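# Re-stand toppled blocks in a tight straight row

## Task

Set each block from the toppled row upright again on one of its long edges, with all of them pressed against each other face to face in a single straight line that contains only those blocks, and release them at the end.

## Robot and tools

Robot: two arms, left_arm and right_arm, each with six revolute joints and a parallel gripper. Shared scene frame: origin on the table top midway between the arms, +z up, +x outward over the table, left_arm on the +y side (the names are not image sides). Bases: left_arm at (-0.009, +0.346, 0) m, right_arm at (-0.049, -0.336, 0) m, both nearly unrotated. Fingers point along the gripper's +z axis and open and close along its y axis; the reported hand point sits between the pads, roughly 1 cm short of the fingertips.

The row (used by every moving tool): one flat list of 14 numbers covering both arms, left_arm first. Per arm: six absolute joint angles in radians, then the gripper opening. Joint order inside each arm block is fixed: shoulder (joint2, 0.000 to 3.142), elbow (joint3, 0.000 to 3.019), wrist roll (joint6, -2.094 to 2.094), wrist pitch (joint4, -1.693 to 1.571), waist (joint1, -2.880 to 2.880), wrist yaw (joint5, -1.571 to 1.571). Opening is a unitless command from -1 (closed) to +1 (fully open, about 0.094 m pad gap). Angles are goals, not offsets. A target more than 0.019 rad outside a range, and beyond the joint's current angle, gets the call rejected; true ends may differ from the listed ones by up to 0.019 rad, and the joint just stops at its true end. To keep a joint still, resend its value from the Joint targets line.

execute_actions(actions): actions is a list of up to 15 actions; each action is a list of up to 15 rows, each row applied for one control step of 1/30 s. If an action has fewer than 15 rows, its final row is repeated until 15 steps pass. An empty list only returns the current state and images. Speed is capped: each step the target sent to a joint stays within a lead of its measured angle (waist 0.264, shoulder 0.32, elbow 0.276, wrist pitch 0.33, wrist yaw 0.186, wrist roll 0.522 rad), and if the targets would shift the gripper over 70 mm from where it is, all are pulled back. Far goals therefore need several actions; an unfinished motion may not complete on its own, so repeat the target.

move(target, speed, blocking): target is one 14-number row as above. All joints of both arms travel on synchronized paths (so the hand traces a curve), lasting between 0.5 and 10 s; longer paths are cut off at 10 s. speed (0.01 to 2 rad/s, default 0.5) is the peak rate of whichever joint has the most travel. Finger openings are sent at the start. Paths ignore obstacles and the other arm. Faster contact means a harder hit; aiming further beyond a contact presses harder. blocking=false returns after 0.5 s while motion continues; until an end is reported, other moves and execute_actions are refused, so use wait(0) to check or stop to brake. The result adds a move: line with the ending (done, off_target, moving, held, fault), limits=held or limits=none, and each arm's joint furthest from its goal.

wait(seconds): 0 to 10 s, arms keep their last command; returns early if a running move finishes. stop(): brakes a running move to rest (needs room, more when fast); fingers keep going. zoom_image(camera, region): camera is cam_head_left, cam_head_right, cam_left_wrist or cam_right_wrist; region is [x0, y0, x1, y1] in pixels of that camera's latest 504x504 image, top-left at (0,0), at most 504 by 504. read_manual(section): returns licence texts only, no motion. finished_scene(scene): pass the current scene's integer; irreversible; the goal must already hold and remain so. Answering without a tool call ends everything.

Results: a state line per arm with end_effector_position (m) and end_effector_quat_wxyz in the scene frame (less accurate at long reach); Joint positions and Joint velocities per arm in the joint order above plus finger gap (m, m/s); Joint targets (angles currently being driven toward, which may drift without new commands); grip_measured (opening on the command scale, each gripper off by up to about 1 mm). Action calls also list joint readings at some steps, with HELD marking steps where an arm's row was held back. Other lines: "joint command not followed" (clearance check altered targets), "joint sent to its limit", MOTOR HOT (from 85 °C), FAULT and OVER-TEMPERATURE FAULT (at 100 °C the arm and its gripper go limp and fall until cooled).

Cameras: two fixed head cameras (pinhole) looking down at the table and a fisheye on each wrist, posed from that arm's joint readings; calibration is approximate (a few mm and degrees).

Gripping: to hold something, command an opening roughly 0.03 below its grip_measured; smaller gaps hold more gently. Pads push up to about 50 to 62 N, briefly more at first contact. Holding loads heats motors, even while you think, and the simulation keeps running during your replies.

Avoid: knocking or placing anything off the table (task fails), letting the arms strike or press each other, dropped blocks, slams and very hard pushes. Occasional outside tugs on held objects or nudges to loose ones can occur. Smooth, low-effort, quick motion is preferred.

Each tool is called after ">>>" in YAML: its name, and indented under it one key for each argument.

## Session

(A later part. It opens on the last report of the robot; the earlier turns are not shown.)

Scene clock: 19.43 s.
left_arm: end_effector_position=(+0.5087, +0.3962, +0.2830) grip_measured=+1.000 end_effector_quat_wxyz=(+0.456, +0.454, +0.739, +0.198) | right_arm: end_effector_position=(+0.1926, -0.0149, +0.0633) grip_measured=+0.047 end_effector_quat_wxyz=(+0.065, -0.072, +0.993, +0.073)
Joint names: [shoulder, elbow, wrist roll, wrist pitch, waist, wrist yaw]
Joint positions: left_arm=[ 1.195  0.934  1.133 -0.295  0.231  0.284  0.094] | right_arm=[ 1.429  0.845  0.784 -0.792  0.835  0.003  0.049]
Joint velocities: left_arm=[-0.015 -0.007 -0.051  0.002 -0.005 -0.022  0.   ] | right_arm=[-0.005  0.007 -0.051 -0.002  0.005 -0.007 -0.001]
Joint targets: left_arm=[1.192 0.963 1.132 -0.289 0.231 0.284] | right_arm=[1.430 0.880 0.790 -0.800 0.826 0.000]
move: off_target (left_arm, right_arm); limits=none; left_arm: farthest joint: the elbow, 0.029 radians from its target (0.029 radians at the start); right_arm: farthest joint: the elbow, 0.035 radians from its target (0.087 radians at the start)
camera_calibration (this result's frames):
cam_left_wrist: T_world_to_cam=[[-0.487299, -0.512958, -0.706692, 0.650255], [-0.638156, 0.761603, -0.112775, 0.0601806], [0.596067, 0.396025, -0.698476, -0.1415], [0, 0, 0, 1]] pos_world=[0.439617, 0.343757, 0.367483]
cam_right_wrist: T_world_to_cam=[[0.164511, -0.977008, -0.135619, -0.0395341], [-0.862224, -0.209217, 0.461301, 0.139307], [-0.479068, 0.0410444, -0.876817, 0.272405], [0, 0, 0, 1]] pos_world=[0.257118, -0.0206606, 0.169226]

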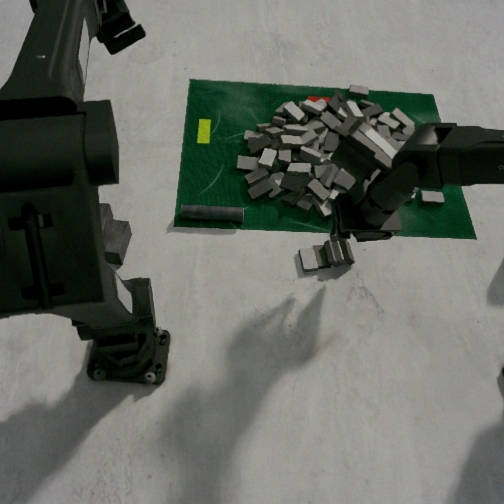

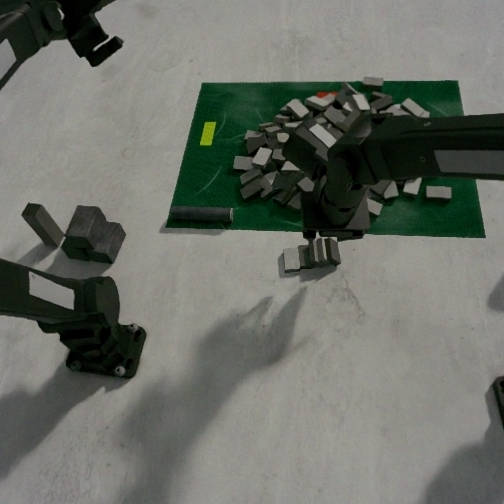

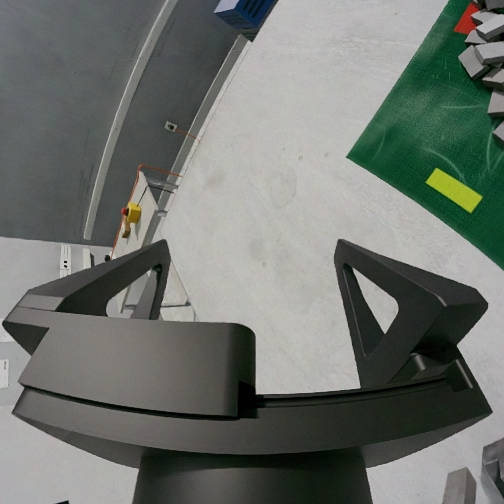

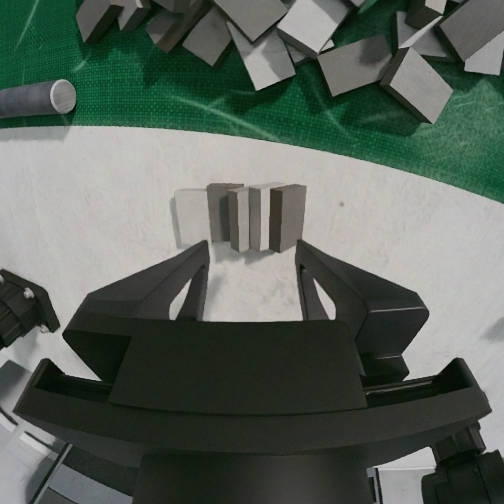

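>>> move:
  target: [1.192,0.963,1.132,-0.289,0.231,0.284,1,1.525,0.78,0.79,-0.665,0.82,0,0.32]
  speed: 0.15

>>> execute_actions:
  actions:
    - [[1.192,0.963,1.132,-0.289,0.231,0.284,1,1.525,0.78,0.79,-0.665,0.82,0,0.05]]
    - [[1.192,0.963,1.132,-0.289,0.231,0.284,1,1.525,0.78,0.79,-0.665,0.82,0,-0.15]]
    - [[1.192,0.963,1.132,-0.289,0.231,0.284,1,1.525,0.78,0.79,-0.665,0.82,0,-0.3]]
    - [[1.192,0.963,1.132,-0.289,0.231,0.284,1,1.525,0.78,0.79,-0.665,0.82,0,-0.39]]

Scene clock: 22.17 s.
left_arm: end_effector_position=(+0.5087, +0.3962, +0.2830) grip_measured=+1.000 end_effector_quat_wxyz=(+0.456, +0.454, +0.739, +0.198) | right_arm: end_effector_position=(+0.1872, -0.0221, +0.0168) grip_measured=+0.317 end_effector_quat_wxyz=(+0.056, -0.072, +0.994, +0.063)
Joint names: [shoulder, elbow, wrist roll, wrist pitch, waist, wrist yaw]
Joint positions: left_arm=[ 1.195  0.934  1.133 -0.295  0.231  0.284  0.094] | right_arm=[ 1.509  0.783  0.784 -0.676  0.835  0.003  0.062]
Joint velocities: left_arm=[-0.005 -0.022  0.051 -0.002 -0.005 -0.051  0.   ] | right_arm=[-0.005 -0.002 -0.007 -0.017  0.015 -0.007 -0.001]
Joint targets: left_arm=[1.192 0.963 1.132 -0.289 0.231 0.284] | right_arm=[1.525 0.780 0.790 -0.665 0.820 0.000]
move: off_target (left_arm); limits=none; left_arm: farthest joint: the elbow, 0.029 radians from its target (0.029 radians at the start); right_arm: farthest joint: the shoulder, 0.016 radians from its target (0.096 radians at the start)
camera_calibration (this result's frames):
cam_left_wrist: T_world_to_cam=[[-0.487299, -0.512958, -0.706692, 0.650255], [-0.638156, 0.761603, -0.112775, 0.0601806], [0.596067, 0.396025, -0.698476, -0.1415], [0, 0, 0, 1]] pos_world=[0.439617, 0.343757, 0.367483]
cam_right_wrist: T_world_to_cam=[[0.162489, -0.979713, -0.117306, -0.0519836], [-0.854704, -0.199156, 0.479394, 0.15309], [-0.493031, 0.0223653, -0.869724, 0.231466], [0, 0, 0, 1]] pos_world=[0.253413, -0.025617, 0.121823]

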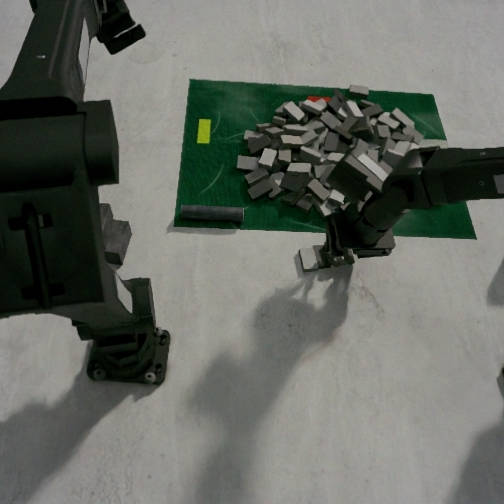

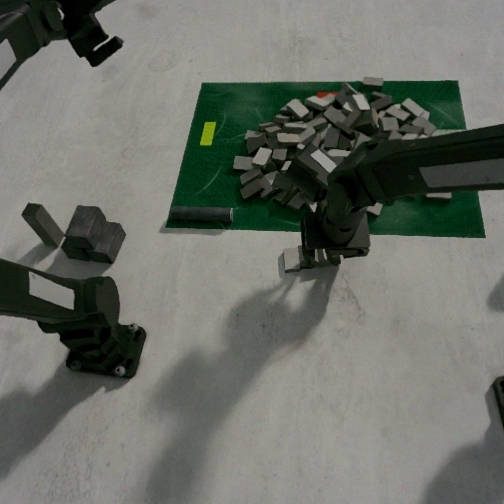

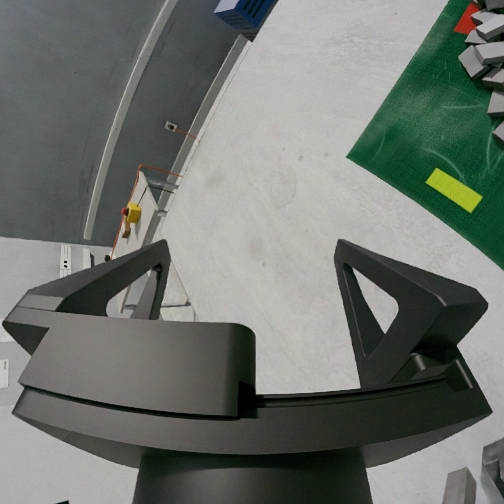

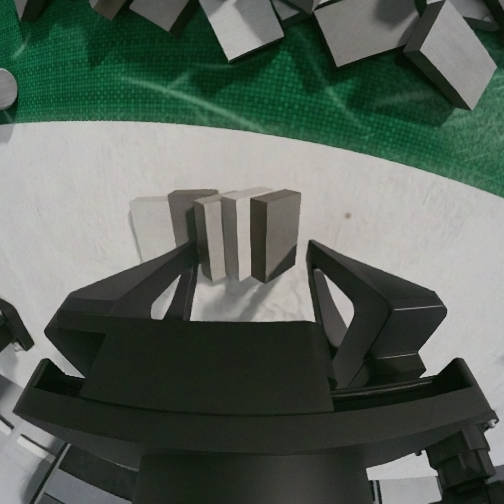

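Scene clock: 24.17 s.
left_arm: end_effector_position=(+0.5087, +0.3962, +0.2830) grip_measured=+1.000 end_effector_quat_wxyz=(+0.456, +0.454, +0.739, +0.198) | right_arm: end_effector_position=(+0.1880, -0.0222, +0.0167) grip_measured=-0.279 end_effector_quat_wxyz=(+0.057, -0.071, +0.994, +0.064)
Joint names: [shoulder, elbow, wrist roll, wrist pitch, waist, wrist yaw]
Joint positions: left_arm=[ 1.195  0.934  1.133 -0.295  0.231  0.284  0.094] | right_arm=[ 1.509  0.782  0.784 -0.673  0.832  0.002  0.034]
Joint velocities: left_arm=[-0.024  0.007 -0.007 -0.002 -0.005 -0.081  0.   ] | right_arm=[-0.015 -0.007 -0.007 -0.007 -0.005 -0.081 -0.   ]
Joint targets: left_arm=[1.192 0.963 1.132 -0.289 0.231 0.284] | right_arm=[1.525 0.780 0.790 -0.665 0.820 0.000]
Step readings (joint positions; steps 1 to 15: 1st action; 16 to 30: 2nd action; 31 to 45: 3rd action; 46 to 60: 4th action):
0: left_arm=[1.195 0.934 1.133 -0.295 0.231 0.284] | right_arm=[1.509 0.783 0.784 -0.676 0.835 0.003]
1: left_arm=[1.195 0.934 1.133 -0.295 0.231 0.284] | right_arm=[1.509 0.783 0.784 -0.676 0.835 0.001]
2: left_arm=[1.195 0.934 1.133 -0.295 0.231 0.284] | right_arm=[1.509 0.783 0.784 -0.674 0.835 0.000]
4: left_arm=[1.195 0.934 1.133 -0.295 0.231 0.284] | right_arm=[1.509 0.783 0.784 -0.674 0.834 0.000]
8: left_arm=[1.195 0.934 1.133 -0.295 0.231 0.284] | right_arm=[1.509 0.783 0.784 -0.674 0.834 0.000]
15: left_arm=[1.195 0.934 1.133 -0.295 0.231 0.284] | right_arm=[1.509 0.783 0.784 -0.674 0.834 0.000]
16: left_arm=[1.195 0.934 1.133 -0.295 0.231 0.284] | right_arm=[1.509 0.783 0.784 -0.673 0.834 -0.000]
17: left_arm=[1.195 0.934 1.133 -0.295 0.231 0.284] | right_arm=[1.509 0.783 0.784 -0.673 0.834 0.000]
19: left_arm=[1.195 0.934 1.133 -0.295 0.231 0.284] | right_arm=[1.509 0.782 0.784 -0.673 0.833 0.000]
23: left_arm=[1.195 0.934 1.133 -0.295 0.231 0.284] | right_arm=[1.509 0.782 0.784 -0.673 0.833 0.000]
30: left_arm=[1.195 0.934 1.133 -0.295 0.231 0.284] | right_arm=[1.509 0.782 0.784 -0.673 0.833 0.000]
31: left_arm=[1.195 0.934 1.133 -0.295 0.231 0.284] | right_arm=[1.509 0.782 0.784 -0.673 0.833 0.001]
32: left_arm=[1.195 0.934 1.133 -0.295 0.231 0.284] | right_arm=[1.509 0.782 0.784 -0.673 0.832 0.002]
34: left_arm=[1.195 0.934 1.133 -0.295 0.231 0.284] | right_arm=[1.509 0.782 0.784 -0.673 0.832 0.002]
38: left_arm=[1.195 0.934 1.133 -0.295 0.231 0.284] | right_arm=[1.509 0.782 0.784 -0.673 0.832 0.002]
45: left_arm=[1.195 0.934 1.133 -0.295 0.231 0.284] | right_arm=[1.509 0.782 0.784 -0.673 0.832 0.002]
46: left_arm=[1.195 0.934 1.133 -0.295 0.231 0.284] | right_arm=[1.509 0.782 0.784 -0.673 0.832 0.002]
47: left_arm=[1.195 0.934 1.133 -0.295 0.231 0.284] | right_arm=[1.509 0.782 0.784 -0.673 0.832 0.002]
49: left_arm=[1.195 0.934 1.133 -0.295 0.231 0.284] | right_arm=[1.509 0.782 0.784 -0.673 0.832 0.002]
53: left_arm=[1.195 0.934 1.133 -0.295 0.231 0.284] | right_arm=[1.509 0.782 0.784 -0.673 0.832 0.002]
60: Joint positions above
camera_calibration (this result's frames):
cam_left_wrist: T_world_to_cam=[[-0.487299, -0.512958, -0.706692, 0.650255], [-0.638156, 0.761603, -0.112775, 0.0601806], [0.596067, 0.396025, -0.698476, -0.1415], [0, 0, 0, 1]] pos_world=[0.439617, 0.343757, 0.367483]
cam_right_wrist: T_world_to_cam=[[0.16052, -0.979716, -0.119957, -0.0517946], [-0.855188, -0.198729, 0.478706, 0.153863], [-0.492835, 0.0257438, -0.869742, 0.231757], [0, 0, 0, 1]] pos_world=[0.254114, -0.0261332, 0.1217]

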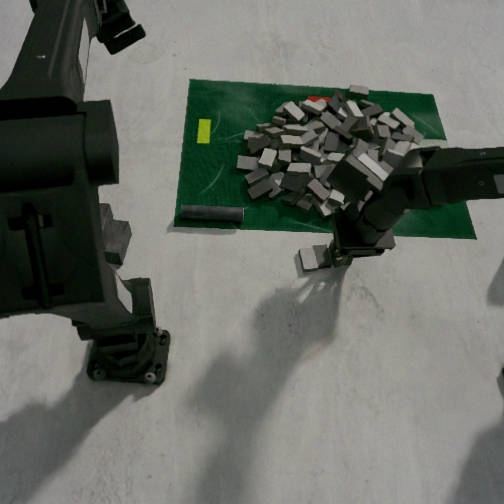

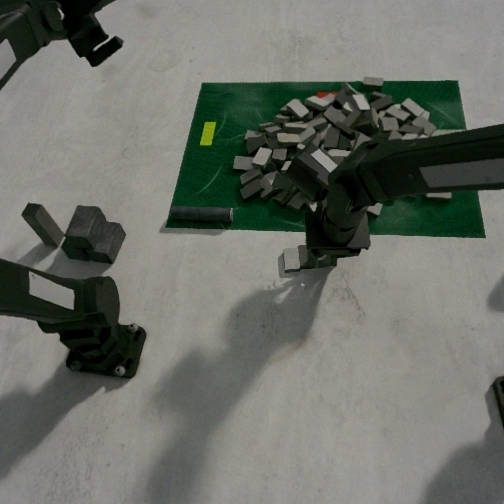

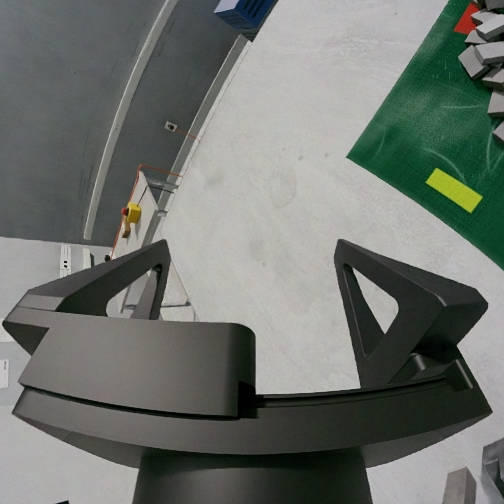

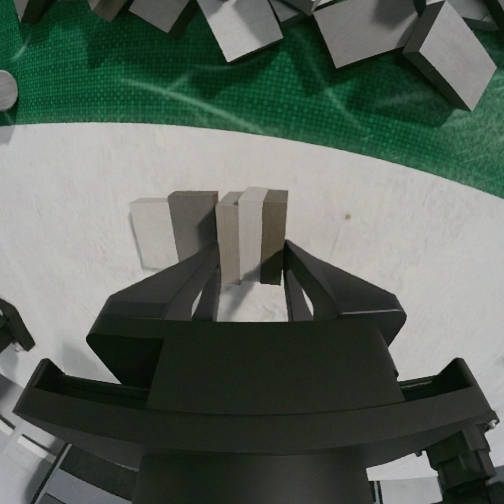

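>>> move:
  target: [1.192,0.963,1.132,-0.289,0.231,0.284,1,1.42,0.88,0.79,-0.82,0.82,0,-0.315]
  speed: 0.3

>>> move:
  target: [1.192,0.963,1.132,-0.289,0.231,0.284,1,1.75,1.28,1.585,-1.07,1.495,0,-0.315]
  speed: 0.4

>>> move:
  target: [1.192,0.963,1.132,-0.289,0.231,0.284,1,1.815,1.192,1.585,-0.956,1.495,0,-0.315]
  speed: 0.12

>>> move:
  target: [1.192,0.963,1.132,-0.289,0.231,0.284,1,1.815,1.192,1.585,-0.956,1.495,0,0]

>>> move:
  target: [1.192,0.963,1.132,-0.289,0.231,0.284,1,1.72,1.29,1.585,-1.1,1.495,0,0]
  speed: 0.3

>>> move:
  target: [1.192,0.963,1.132,-0.289,0.231,0.284,1,1.58,1.05,-0.72,-1.03,0.90,0,0.5]
  speed: 1.0

Scene clock: 27.27 s.
left_arm: end_effector_position=(+0.5087, +0.3962, +0.2830) grip_measured=+1.000 end_effector_quat_wxyz=(+0.456, +0.454, +0.739, +0.198) | right_arm: end_effector_position=(+0.1853, -0.0258, +0.0545) grip_measured=-0.279 end_effector_quat_wxyz=(+0.050, -0.071, +0.995, +0.056)
Joint names: [shoulder, elbow, wrist roll, wrist pitch, waist, wrist yaw]
Joint positions: left_arm=[ 1.195  0.934  1.133 -0.295  0.231  0.284  0.094] | right_arm=[ 1.435  0.83   0.784 -0.815  0.832  0.002  0.034]
Joint velocities: left_arm=[ 0.005  0.002  0.007 -0.017 -0.005  0.022  0.   ] | right_arm=[-0.005 -0.002 -0.007 -0.012  0.005  0.022 -0.   ]
Joint targets: left_arm=[1.192 0.963 1.132 -0.289 0.231 0.284] | right_arm=[1.420 0.880 0.790 -0.820 0.820 0.000]
move: off_target (left_arm, right_arm); limits=none; left_arm: farthest joint: the elbow, 0.029 radians from its target (0.029 radians at the start); right_arm: farthest joint: the elbow, 0.050 radians from its target (0.098 radians at the start)
camera_calibration (this result's frames):
cam_left_wrist: T_world_to_cam=[[-0.487299, -0.512958, -0.706692, 0.650255], [-0.638156, 0.761603, -0.112775, 0.0601806], [0.596067, 0.396025, -0.698476, -0.1415], [0, 0, 0, 1]] pos_world=[0.439617, 0.343757, 0.367483]
cam_right_wrist: T_world_to_cam=[[0.159148, -0.981543, -0.106043, -0.0508231], [-0.849294, -0.190881, 0.492203, 0.131167], [-0.50336, 0.0117291, -0.863997, 0.26474], [0, 0, 0, 1]] pos_world=[0.252747, -0.0279529, 0.158784]

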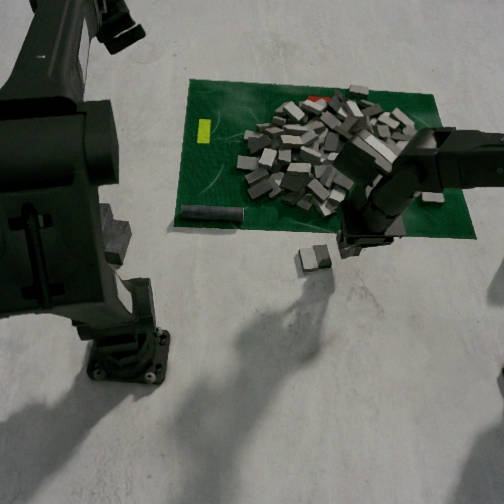

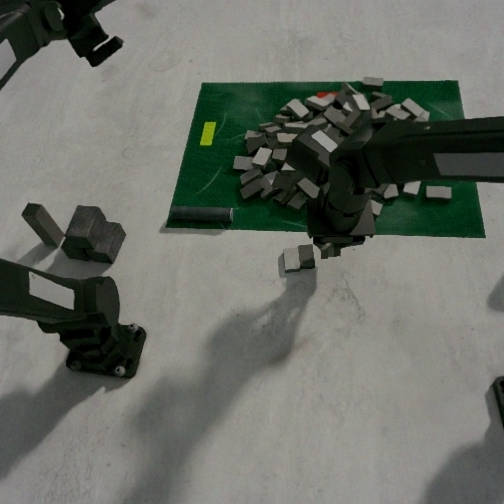

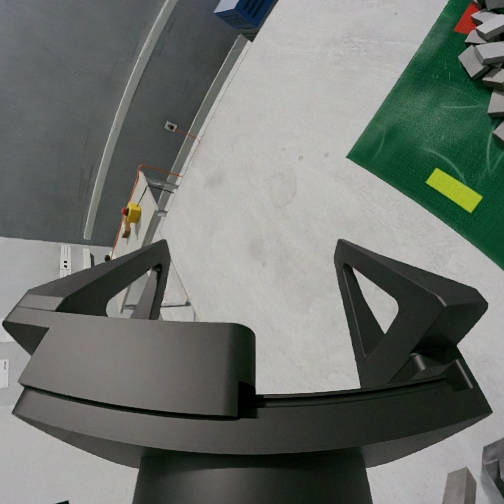

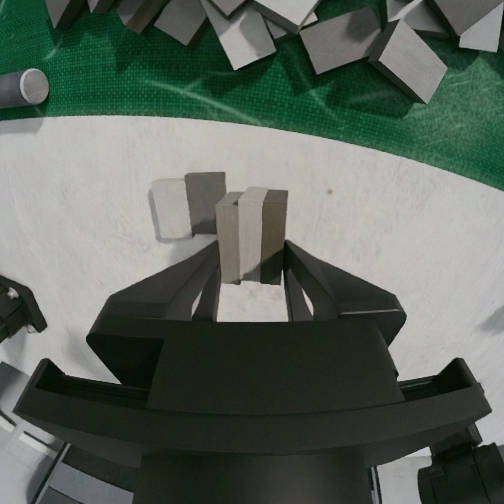

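Scene clock: 30.03 s.
left_arm: end_effector_position=(+0.5087, +0.3962, +0.2830) grip_measured=+1.000 end_effector_quat_wxyz=(+0.456, +0.454, +0.739, +0.198) | right_arm: end_effector_position=(-0.0574, +0.1462, +0.0559) grip_measured=-0.279 end_effector_quat_wxyz=(-0.000, -0.007, +1.000, -0.006)
Joint names: [shoulder, elbow, wrist roll, wrist pitch, waist, wrist yaw]
Joint positions: left_arm=[ 1.195  0.934  1.133 -0.295  0.231  0.284  0.094] | right_arm=[ 1.744  1.224  1.576 -1.061  1.495 -0.     0.034]
Joint velocities: left_arm=[-0.015 -0.002  0.037  0.022 -0.005  0.022  0.   ] | right_arm=[-0.015 -0.002 -0.022 -0.012 -0.005 -0.037  0.   ]
Joint targets: left_arm=[1.192 0.963 1.132 -0.289 0.231 0.284] | right_arm=[1.750 1.280 1.585 -1.070 1.495 -0.000]
move: off_target (left_arm, right_arm); limits=none; left_arm: farthest joint: the elbow, 0.029 radians from its target (0.029 radians at the start); right_arm: farthest joint: the elbow, 0.056 radians from its target (0.450 radians at the start)
camera_calibration (this result's frames):
cam_left_wrist: T_world_to_cam=[[-0.487299, -0.512958, -0.706692, 0.650255], [-0.638156, 0.761603, -0.112775, 0.0601806], [0.596067, 0.396025, -0.698476, -0.1415], [0, 0, 0, 1]] pos_world=[0.439617, 0.343757, 0.367483]
cam_right_wrist: T_world_to_cam=[[0.0251889, -0.999643, 0.0089096, 0.14522], [-0.809143, -0.0151532, 0.587417, -0.0715275], [-0.587072, -0.0220055, -0.809236, 0.138765], [0, 0, 0, 1]] pos_world=[0.0199311, 0.147138, 0.153016]

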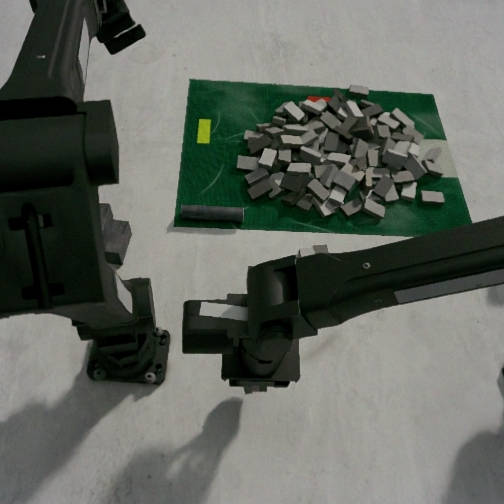

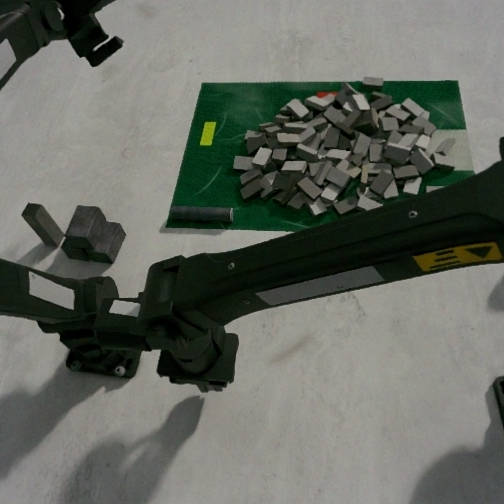

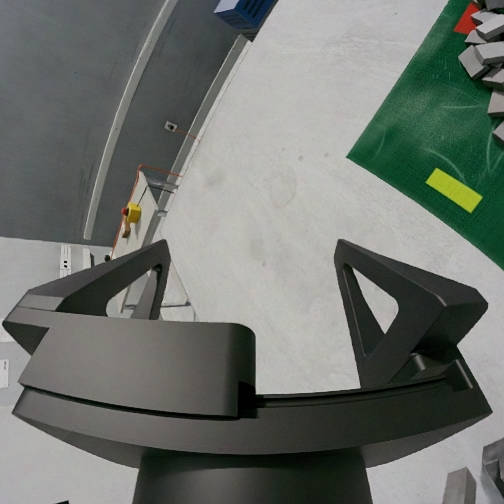

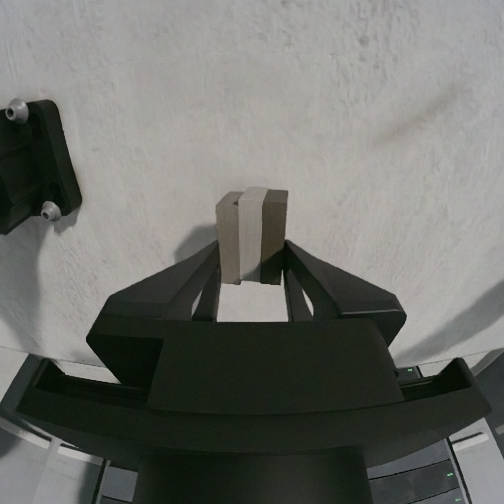

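Scene clock: 31.27 s.
left_arm: end_effector_position=(+0.5087, +0.3962, +0.2830) grip_measured=+1.000 end_effector_quat_wxyz=(+0.456, +0.454, +0.739, +0.198) | right_arm: end_effector_position=(-0.0576, +0.1486, +0.0217) grip_measured=-0.279 end_effector_quat_wxyz=(-0.001, -0.005, +1.000, -0.003)
Joint names: [shoulder, elbow, wrist roll, wrist pitch, waist, wrist yaw]
Joint positions: left_arm=[ 1.195  0.934  1.133 -0.295  0.231  0.284  0.094] | right_arm=[ 1.795  1.191  1.58  -0.973  1.495 -0.001  0.034]
Joint velocities: left_arm=[-0.005  0.007 -0.022  0.017 -0.005 -0.037  0.   ] | right_arm=[-0.005 -0.007  0.007 -0.017  0.005  0.007 -0.001]
Joint targets: left_arm=[1.192 0.963 1.132 -0.289 0.231 0.284] | right_arm=[1.815 1.192 1.585 -0.956 1.495 -0.000]
move: off_target (left_arm); limits=none; left_arm: farthest joint: the elbow, 0.029 radians from its target (0.029 radians at the start); right_arm: farthest joint: the shoulder, 0.020 radians from its target (0.071 radians at the start)
camera_calibration (this result's frames):
cam_left_wrist: T_world_to_cam=[[-0.487299, -0.512958, -0.706692, 0.650255], [-0.638156, 0.761603, -0.112775, 0.0601806], [0.596067, 0.396025, -0.698476, -0.1415], [0, 0, 0, 1]] pos_world=[0.439617, 0.343757, 0.367483]
cam_right_wrist: T_world_to_cam=[[0.0217554, -0.999754, 0.00433097, 0.14784], [-0.808715, -0.015051, 0.588008, -0.0515282], [-0.587798, -0.0162949, -0.808843, 0.110114], [0, 0, 0, 1]] pos_world=[0.0198372, 0.148822, 0.118724]

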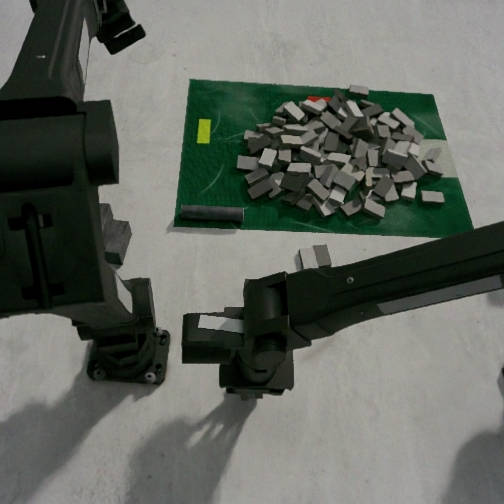

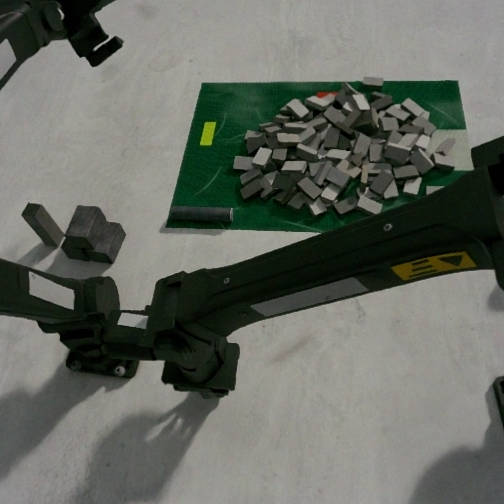

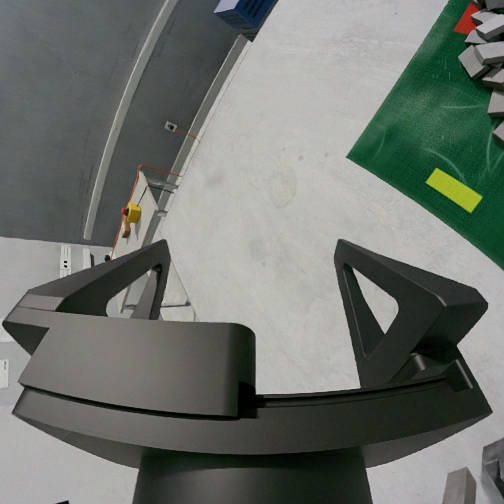

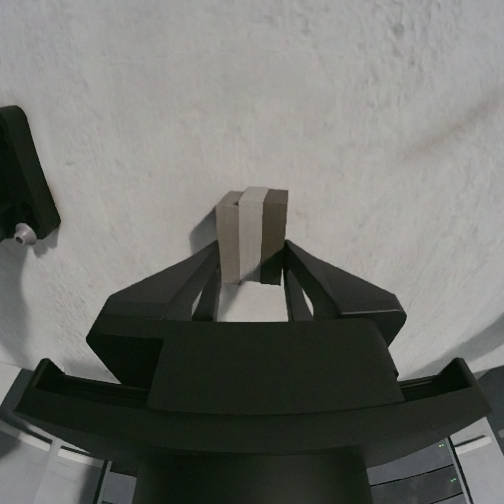

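Scene clock: 31.97 s.
left_arm: end_effector_position=(+0.5087, +0.3962, +0.2830) grip_measured=+1.000 end_effector_quat_wxyz=(+0.456, +0.454, +0.739, +0.198) | right_arm: end_effector_position=(-0.0576, +0.1503, +0.0216) grip_measured=-0.003 end_effector_quat_wxyz=(-0.001, -0.005, +1.000, +0.000)
Joint names: [shoulder, elbow, wrist roll, wrist pitch, waist, wrist yaw]
Joint positions: left_arm=[ 1.195  0.934  1.133 -0.295  0.231  0.284  0.094] | right_arm=[ 1.795  1.191  1.58  -0.966  1.495 -0.001  0.047]
Joint velocities: left_arm=[-0.005 -0.007 -0.051 -0.007  0.005 -0.022  0.   ] | right_arm=[-0.005  0.002  0.037 -0.002  0.015 -0.022 -0.   ]
Joint targets: left_arm=[1.192 0.963 1.132 -0.289 0.231 0.284] | right_arm=[1.815 1.192 1.585 -0.956 1.495 0.000]
move: off_target (left_arm); limits=none; left_arm: farthest joint: the elbow, 0.029 radians from its target (0.029 radians at the start); right_arm: farthest joint: the shoulder, 0.020 radians from its target (0.020 radians at the start)
camera_calibration (this result's frames):
cam_left_wrist: T_world_to_cam=[[-0.487299, -0.512958, -0.706692, 0.650255], [-0.638156, 0.761603, -0.112775, 0.0601806], [0.596067, 0.396025, -0.698476, -0.1415], [0, 0, 0, 1]] pos_world=[0.439617, 0.343757, 0.367483]
cam_right_wrist: T_world_to_cam=[[0.0217555, -0.999759, -0.00291701, 0.14978], [-0.808636, -0.0193121, 0.587992, -0.0508784], [-0.587907, -0.0104332, -0.808862, 0.109232], [0, 0, 0, 1]] pos_world=[0.0198173, 0.149901, 0.118706]

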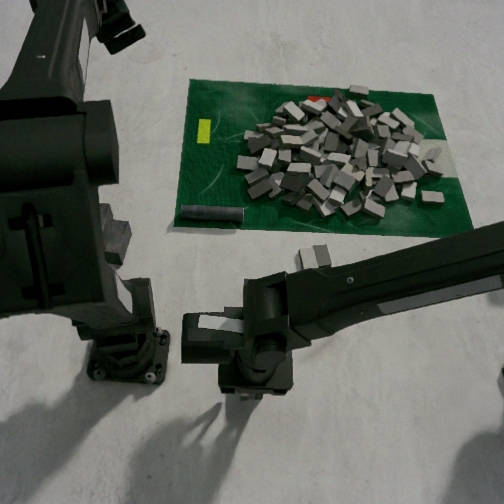

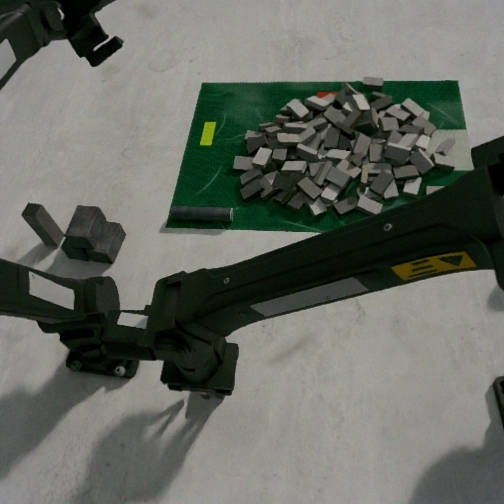

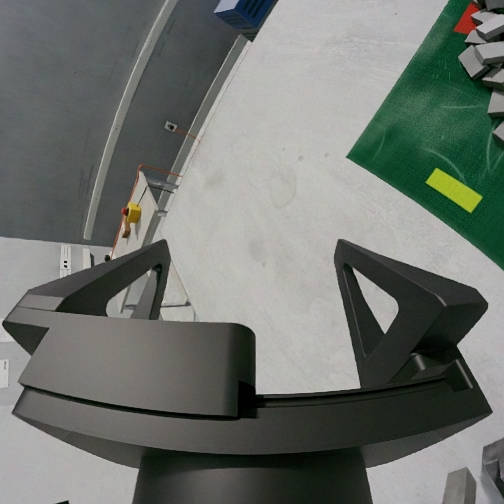

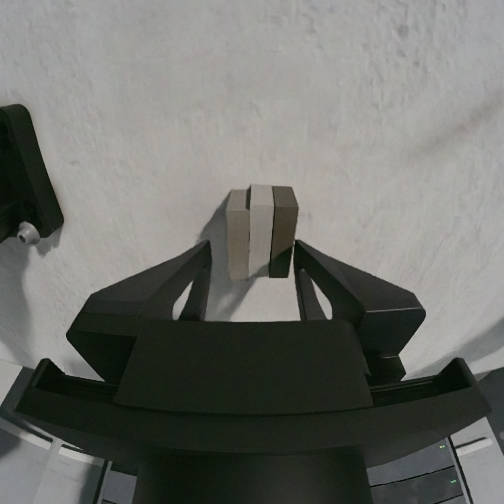

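Scene clock: 32.93 s.
left_arm: end_effector_position=(+0.5087, +0.3962, +0.2830) grip_measured=+1.000 end_effector_quat_wxyz=(+0.456, +0.454, +0.739, +0.198) | right_arm: end_effector_position=(-0.0577, +0.1546, +0.0815) grip_measured=-0.003 end_effector_quat_wxyz=(-0.001, -0.005, +1.000, +0.011)
Joint names: [shoulder, elbow, wrist roll, wrist pitch, waist, wrist yaw]
Joint positions: left_arm=[ 1.195  0.934  1.133 -0.295  0.231  0.284  0.094] | right_arm=[ 1.713  1.256  1.58  -1.091  1.495 -0.001  0.047]
Joint velocities: left_arm=[ 0.005 -0.002 -0.007  0.007  0.005 -0.095  0.   ] | right_arm=[ 0.005 -0.012 -0.022  0.002 -0.015  0.007  0.001]
Joint targets: left_arm=[1.192 0.963 1.132 -0.289 0.231 0.284] | right_arm=[1.720 1.290 1.585 -1.100 1.495 0.000]
move: off_target (left_arm, right_arm); limits=none; left_arm: farthest joint: the elbow, 0.029 radians from its target (0.029 radians at the start); right_arm: farthest joint: the elbow, 0.034 radians from its target (0.099 radians at the start)
camera_calibration (this result's frames):
cam_left_wrist: T_world_to_cam=[[-0.487299, -0.512958, -0.706692, 0.650255], [-0.638156, 0.761603, -0.112775, 0.0601806], [0.596067, 0.396025, -0.698476, -0.1415], [0, 0, 0, 1]] pos_world=[0.439617, 0.343757, 0.367483]
cam_right_wrist: T_world_to_cam=[[0.0217498, -0.99945, -0.0250399, 0.156007], [-0.808396, -0.0323174, 0.587751, -0.0840081], [-0.588237, 0.00745868, -0.808654, 0.15484], [0, 0, 0, 1]] pos_world=[0.0197776, 0.152051, 0.178494]

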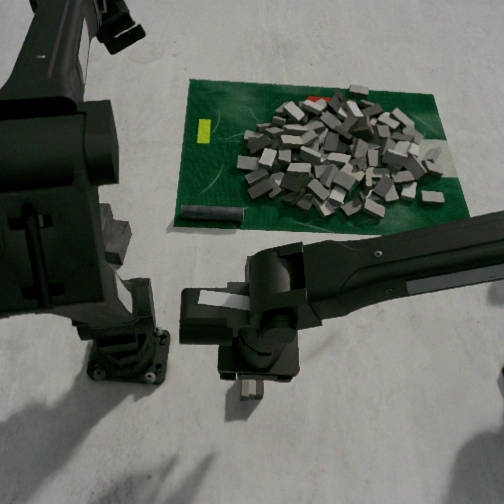

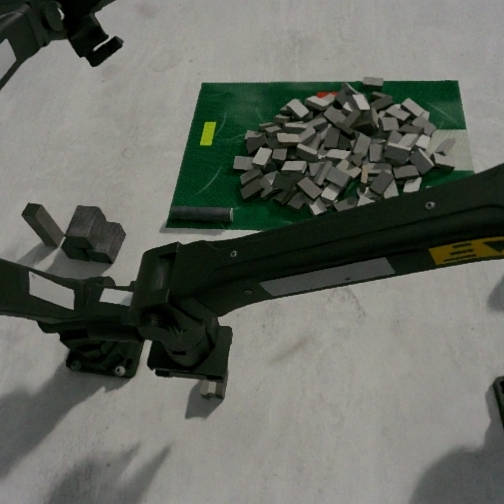

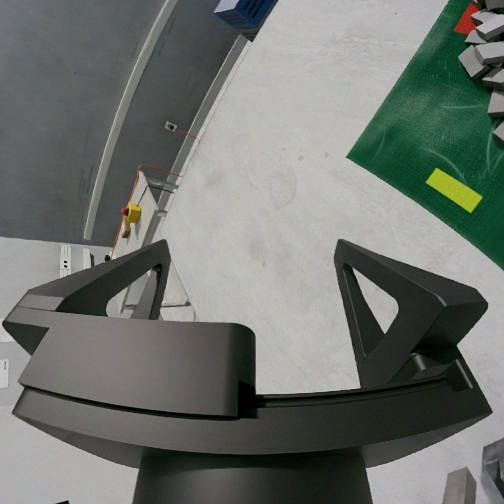

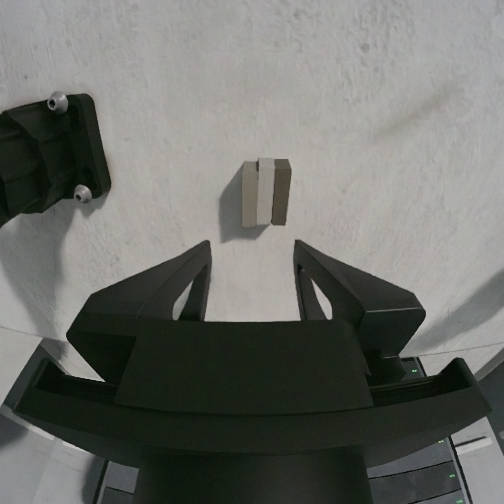

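Scene clock: 36.17 s.
left_arm: end_effector_position=(+0.5087, +0.3962, +0.2830) grip_measured=+1.000 end_effector_quat_wxyz=(+0.456, +0.454, +0.739, +0.198) | right_arm: end_effector_position=(+0.1797, +0.0209, +0.0667) grip_measured=+0.497 end_effector_quat_wxyz=(+0.003, +0.756, -0.655, -0.000)
Joint names: [shoulder, elbow, wrist roll, wrist pitch, waist, wrist yaw]
Joint positions: left_arm=[ 1.195  0.934  1.133 -0.295  0.231  0.284  0.094] | right_arm=[ 1.591  1.054 -0.711 -1.04   0.908 -0.001  0.07 ]
Joint velocities: left_arm=[ 0.015  0.002 -0.007 -0.017 -0.015 -0.066  0.   ] | right_arm=[ 0.005  0.012 -0.022 -0.002 -0.015 -0.022  0.001]
Joint targets: left_arm=[1.192 0.963 1.132 -0.289 0.231 0.284] | right_arm=[1.580 1.050 -0.720 -1.030 0.900 -0.000]
move: off_target (left_arm); limits=none; left_arm: farthest joint: the elbow, 0.029 radians from its target (0.029 radians at the start); right_arm: farthest joint: the shoulder, 0.011 radians from its target (0.133 radians at the start)
camera_calibration (this result's frames):
cam_left_wrist: T_world_to_cam=[[-0.487299, -0.512958, -0.706692, 0.650255], [-0.638156, 0.761603, -0.112775, 0.0601806], [0.596067, 0.396025, -0.698476, -0.1415], [0, 0, 0, 1]] pos_world=[0.439617, 0.343757, 0.367483]
cam_right_wrist: T_world_to_cam=[[0.988048, 0.153996, -0.00685487, -0.182176], [0.128354, -0.797276, 0.58981, -0.0402645], [0.0853631, -0.583641, -0.807513, 0.174729], [0, 0, 0, 1]] pos_world=[0.170251, 0.0979317, 0.163596]

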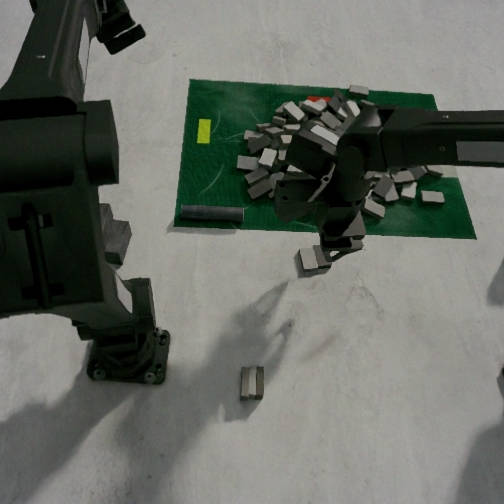

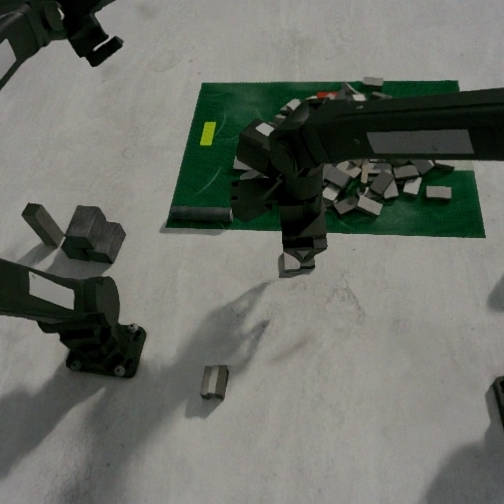

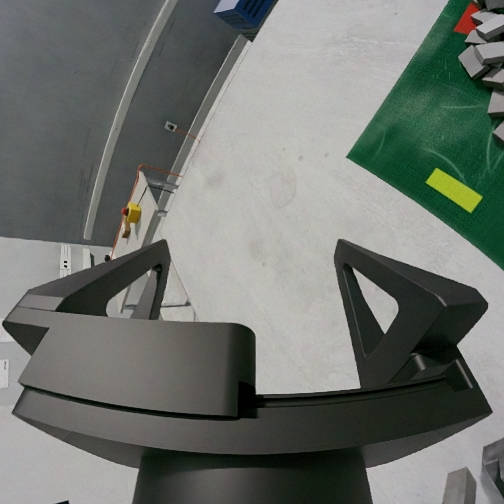

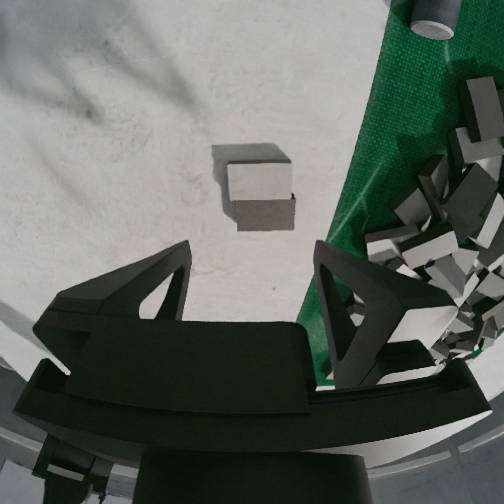

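>>> move:
  target: [1.192,0.963,1.132,-0.289,0.231,0.284,1,1.65,0.99,-0.755,-0.918,0.865,0,0.5]
  speed: 0.2

>>> move:
  target: [1.192,0.963,1.132,-0.289,0.231,0.284,1,1.688,0.967,-0.755,-0.86,0.865,0,0.5]
  speed: 0.12

Scene clock: 39.23 s.
left_arm: end_effector_position=(+0.5087, +0.3962, +0.2830) grip_measured=+1.000 end_effector_quat_wxyz=(+0.456, +0.454, +0.739, +0.198) | right_arm: end_effector_position=(+0.1878, +0.0097, +0.0296) grip_measured=+0.497 end_effector_quat_wxyz=(-0.000, +0.757, -0.653, -0.001)
Joint names: [shoulder, elbow, wrist roll, wrist pitch, waist, wrist yaw]
Joint positions: left_arm=[ 1.195  0.934  1.133 -0.295  0.231  0.284  0.094] | right_arm=[ 1.633  0.991 -0.746 -0.928  0.877 -0.001  0.07 ]
Joint velocities: left_arm=[-0.005 -0.007 -0.022 -0.017 -0.005  0.037  0.   ] | right_arm=[-0.005 -0.007 -0.037  0.007 -0.005 -0.037 -0.001]
Joint targets: left_arm=[1.192 0.963 1.132 -0.289 0.231 0.284] | right_arm=[1.650 0.990 -0.755 -0.918 0.865 -0.000]
move: off_target (left_arm); limits=none; left_arm: farthest joint: the elbow, 0.029 radians from its target (0.029 radians at the start); right_arm: farthest joint: the shoulder, 0.017 radians from its target (0.059 radians at the start)
camera_calibration (this result's frames):
cam_left_wrist: T_world_to_cam=[[-0.487299, -0.512958, -0.706692, 0.650255], [-0.638156, 0.761603, -0.112775, 0.0601806], [0.596067, 0.396025, -0.698476, -0.1415], [0, 0, 0, 1]] pos_world=[0.439617, 0.343757, 0.367483]
cam_right_wrist: T_world_to_cam=[[0.987409, 0.158165, -0.00277413, -0.188701], [0.129757, -0.799775, 0.586108, -0.0284415], [0.0904834, -0.579088, -0.810228, 0.13663], [0, 0, 0, 1]] pos_world=[0.177653, 0.0862197, 0.126847]

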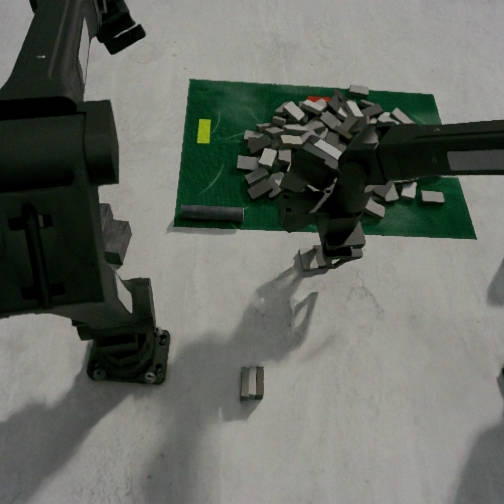

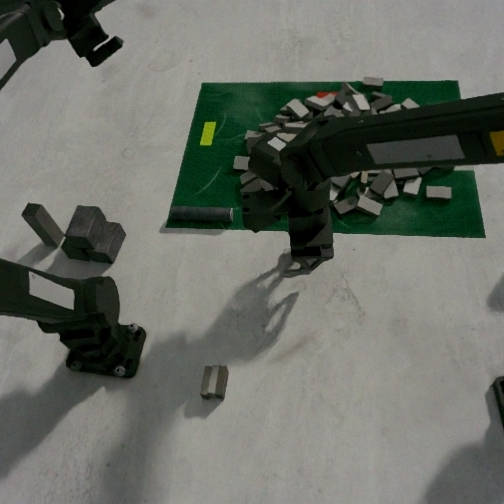

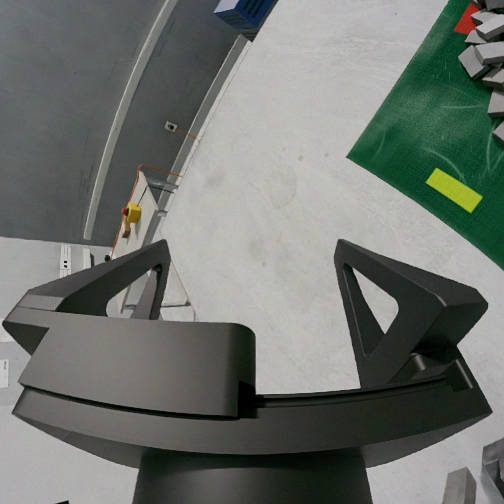

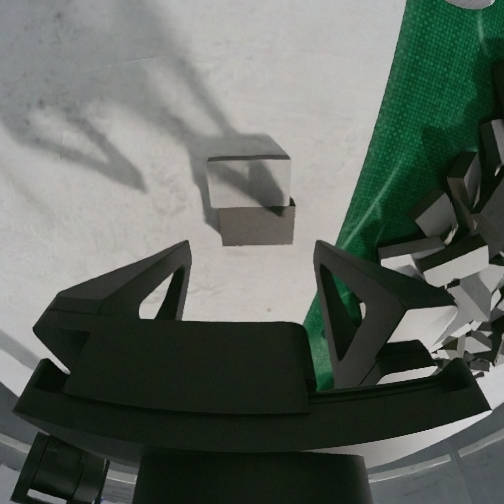

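Scene clock: 40.17 s.
left_arm: end_effector_position=(+0.5087, +0.3962, +0.2830) grip_measured=+1.000 end_effector_quat_wxyz=(+0.456, +0.454, +0.739, +0.198) | right_arm: end_effector_position=(+0.1875, +0.0093, +0.0082) grip_measured=+0.497 end_effector_quat_wxyz=(+0.000, +0.757, -0.653, -0.001)
Joint names: [shoulder, elbow, wrist roll, wrist pitch, waist, wrist yaw]
Joint positions: left_arm=[ 1.195  0.934  1.133 -0.295  0.231  0.284  0.094] | right_arm=[ 1.671  0.969 -0.747 -0.87   0.877 -0.001  0.07 ]
Joint velocities: left_arm=[-0.005  0.012  0.022  0.002  0.005 -0.022  0.   ] | right_arm=[-0.005 -0.002  0.022  0.012 -0.015  0.037 -0.001]
Joint targets: left_arm=[1.192 0.963 1.132 -0.289 0.231 0.284] | right_arm=[1.688 0.967 -0.755 -0.860 0.865 0.000]
move: off_target (left_arm); limits=none; left_arm: farthest joint: the elbow, 0.029 radians from its target (0.029 radians at the start); right_arm: farthest joint: the shoulder, 0.017 radians from its target (0.055 radians at the start)
camera_calibration (this result's frames):
cam_left_wrist: T_world_to_cam=[[-0.487299, -0.512958, -0.706692, 0.650255], [-0.638156, 0.761603, -0.112775, 0.0601806], [0.596067, 0.396025, -0.698476, -0.1415], [0, 0, 0, 1]] pos_world=[0.439617, 0.343757, 0.367483]
cam_right_wrist: T_world_to_cam=[[0.987286, 0.158916, -0.0035606, -0.188441], [0.130745, -0.799122, 0.586779, -0.0163729], [0.0904031, -0.579784, -0.809739, 0.119157], [0, 0, 0, 1]] pos_world=[0.177414, 0.085948, 0.105423]

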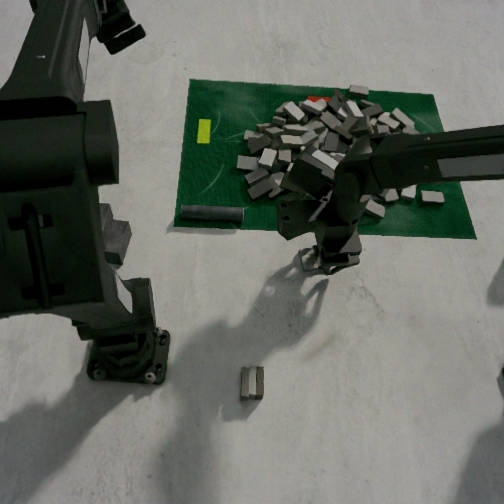

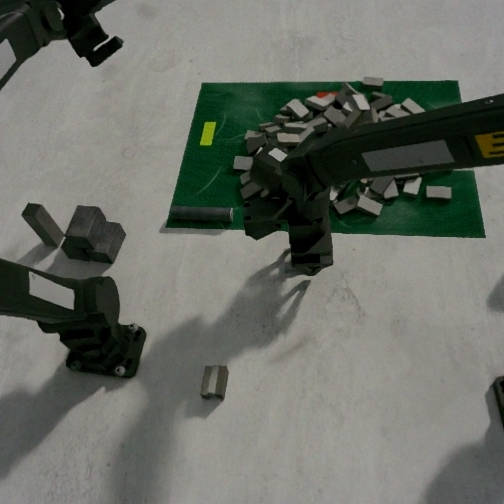

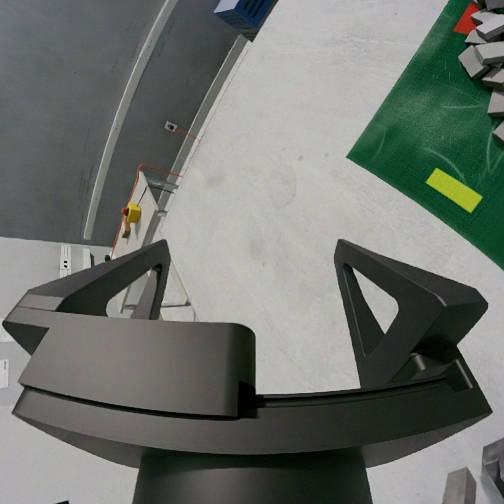

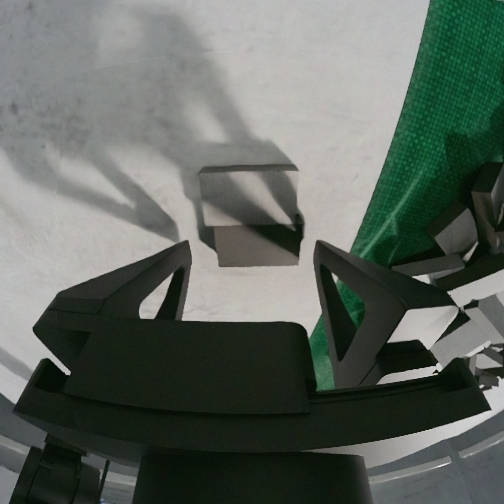

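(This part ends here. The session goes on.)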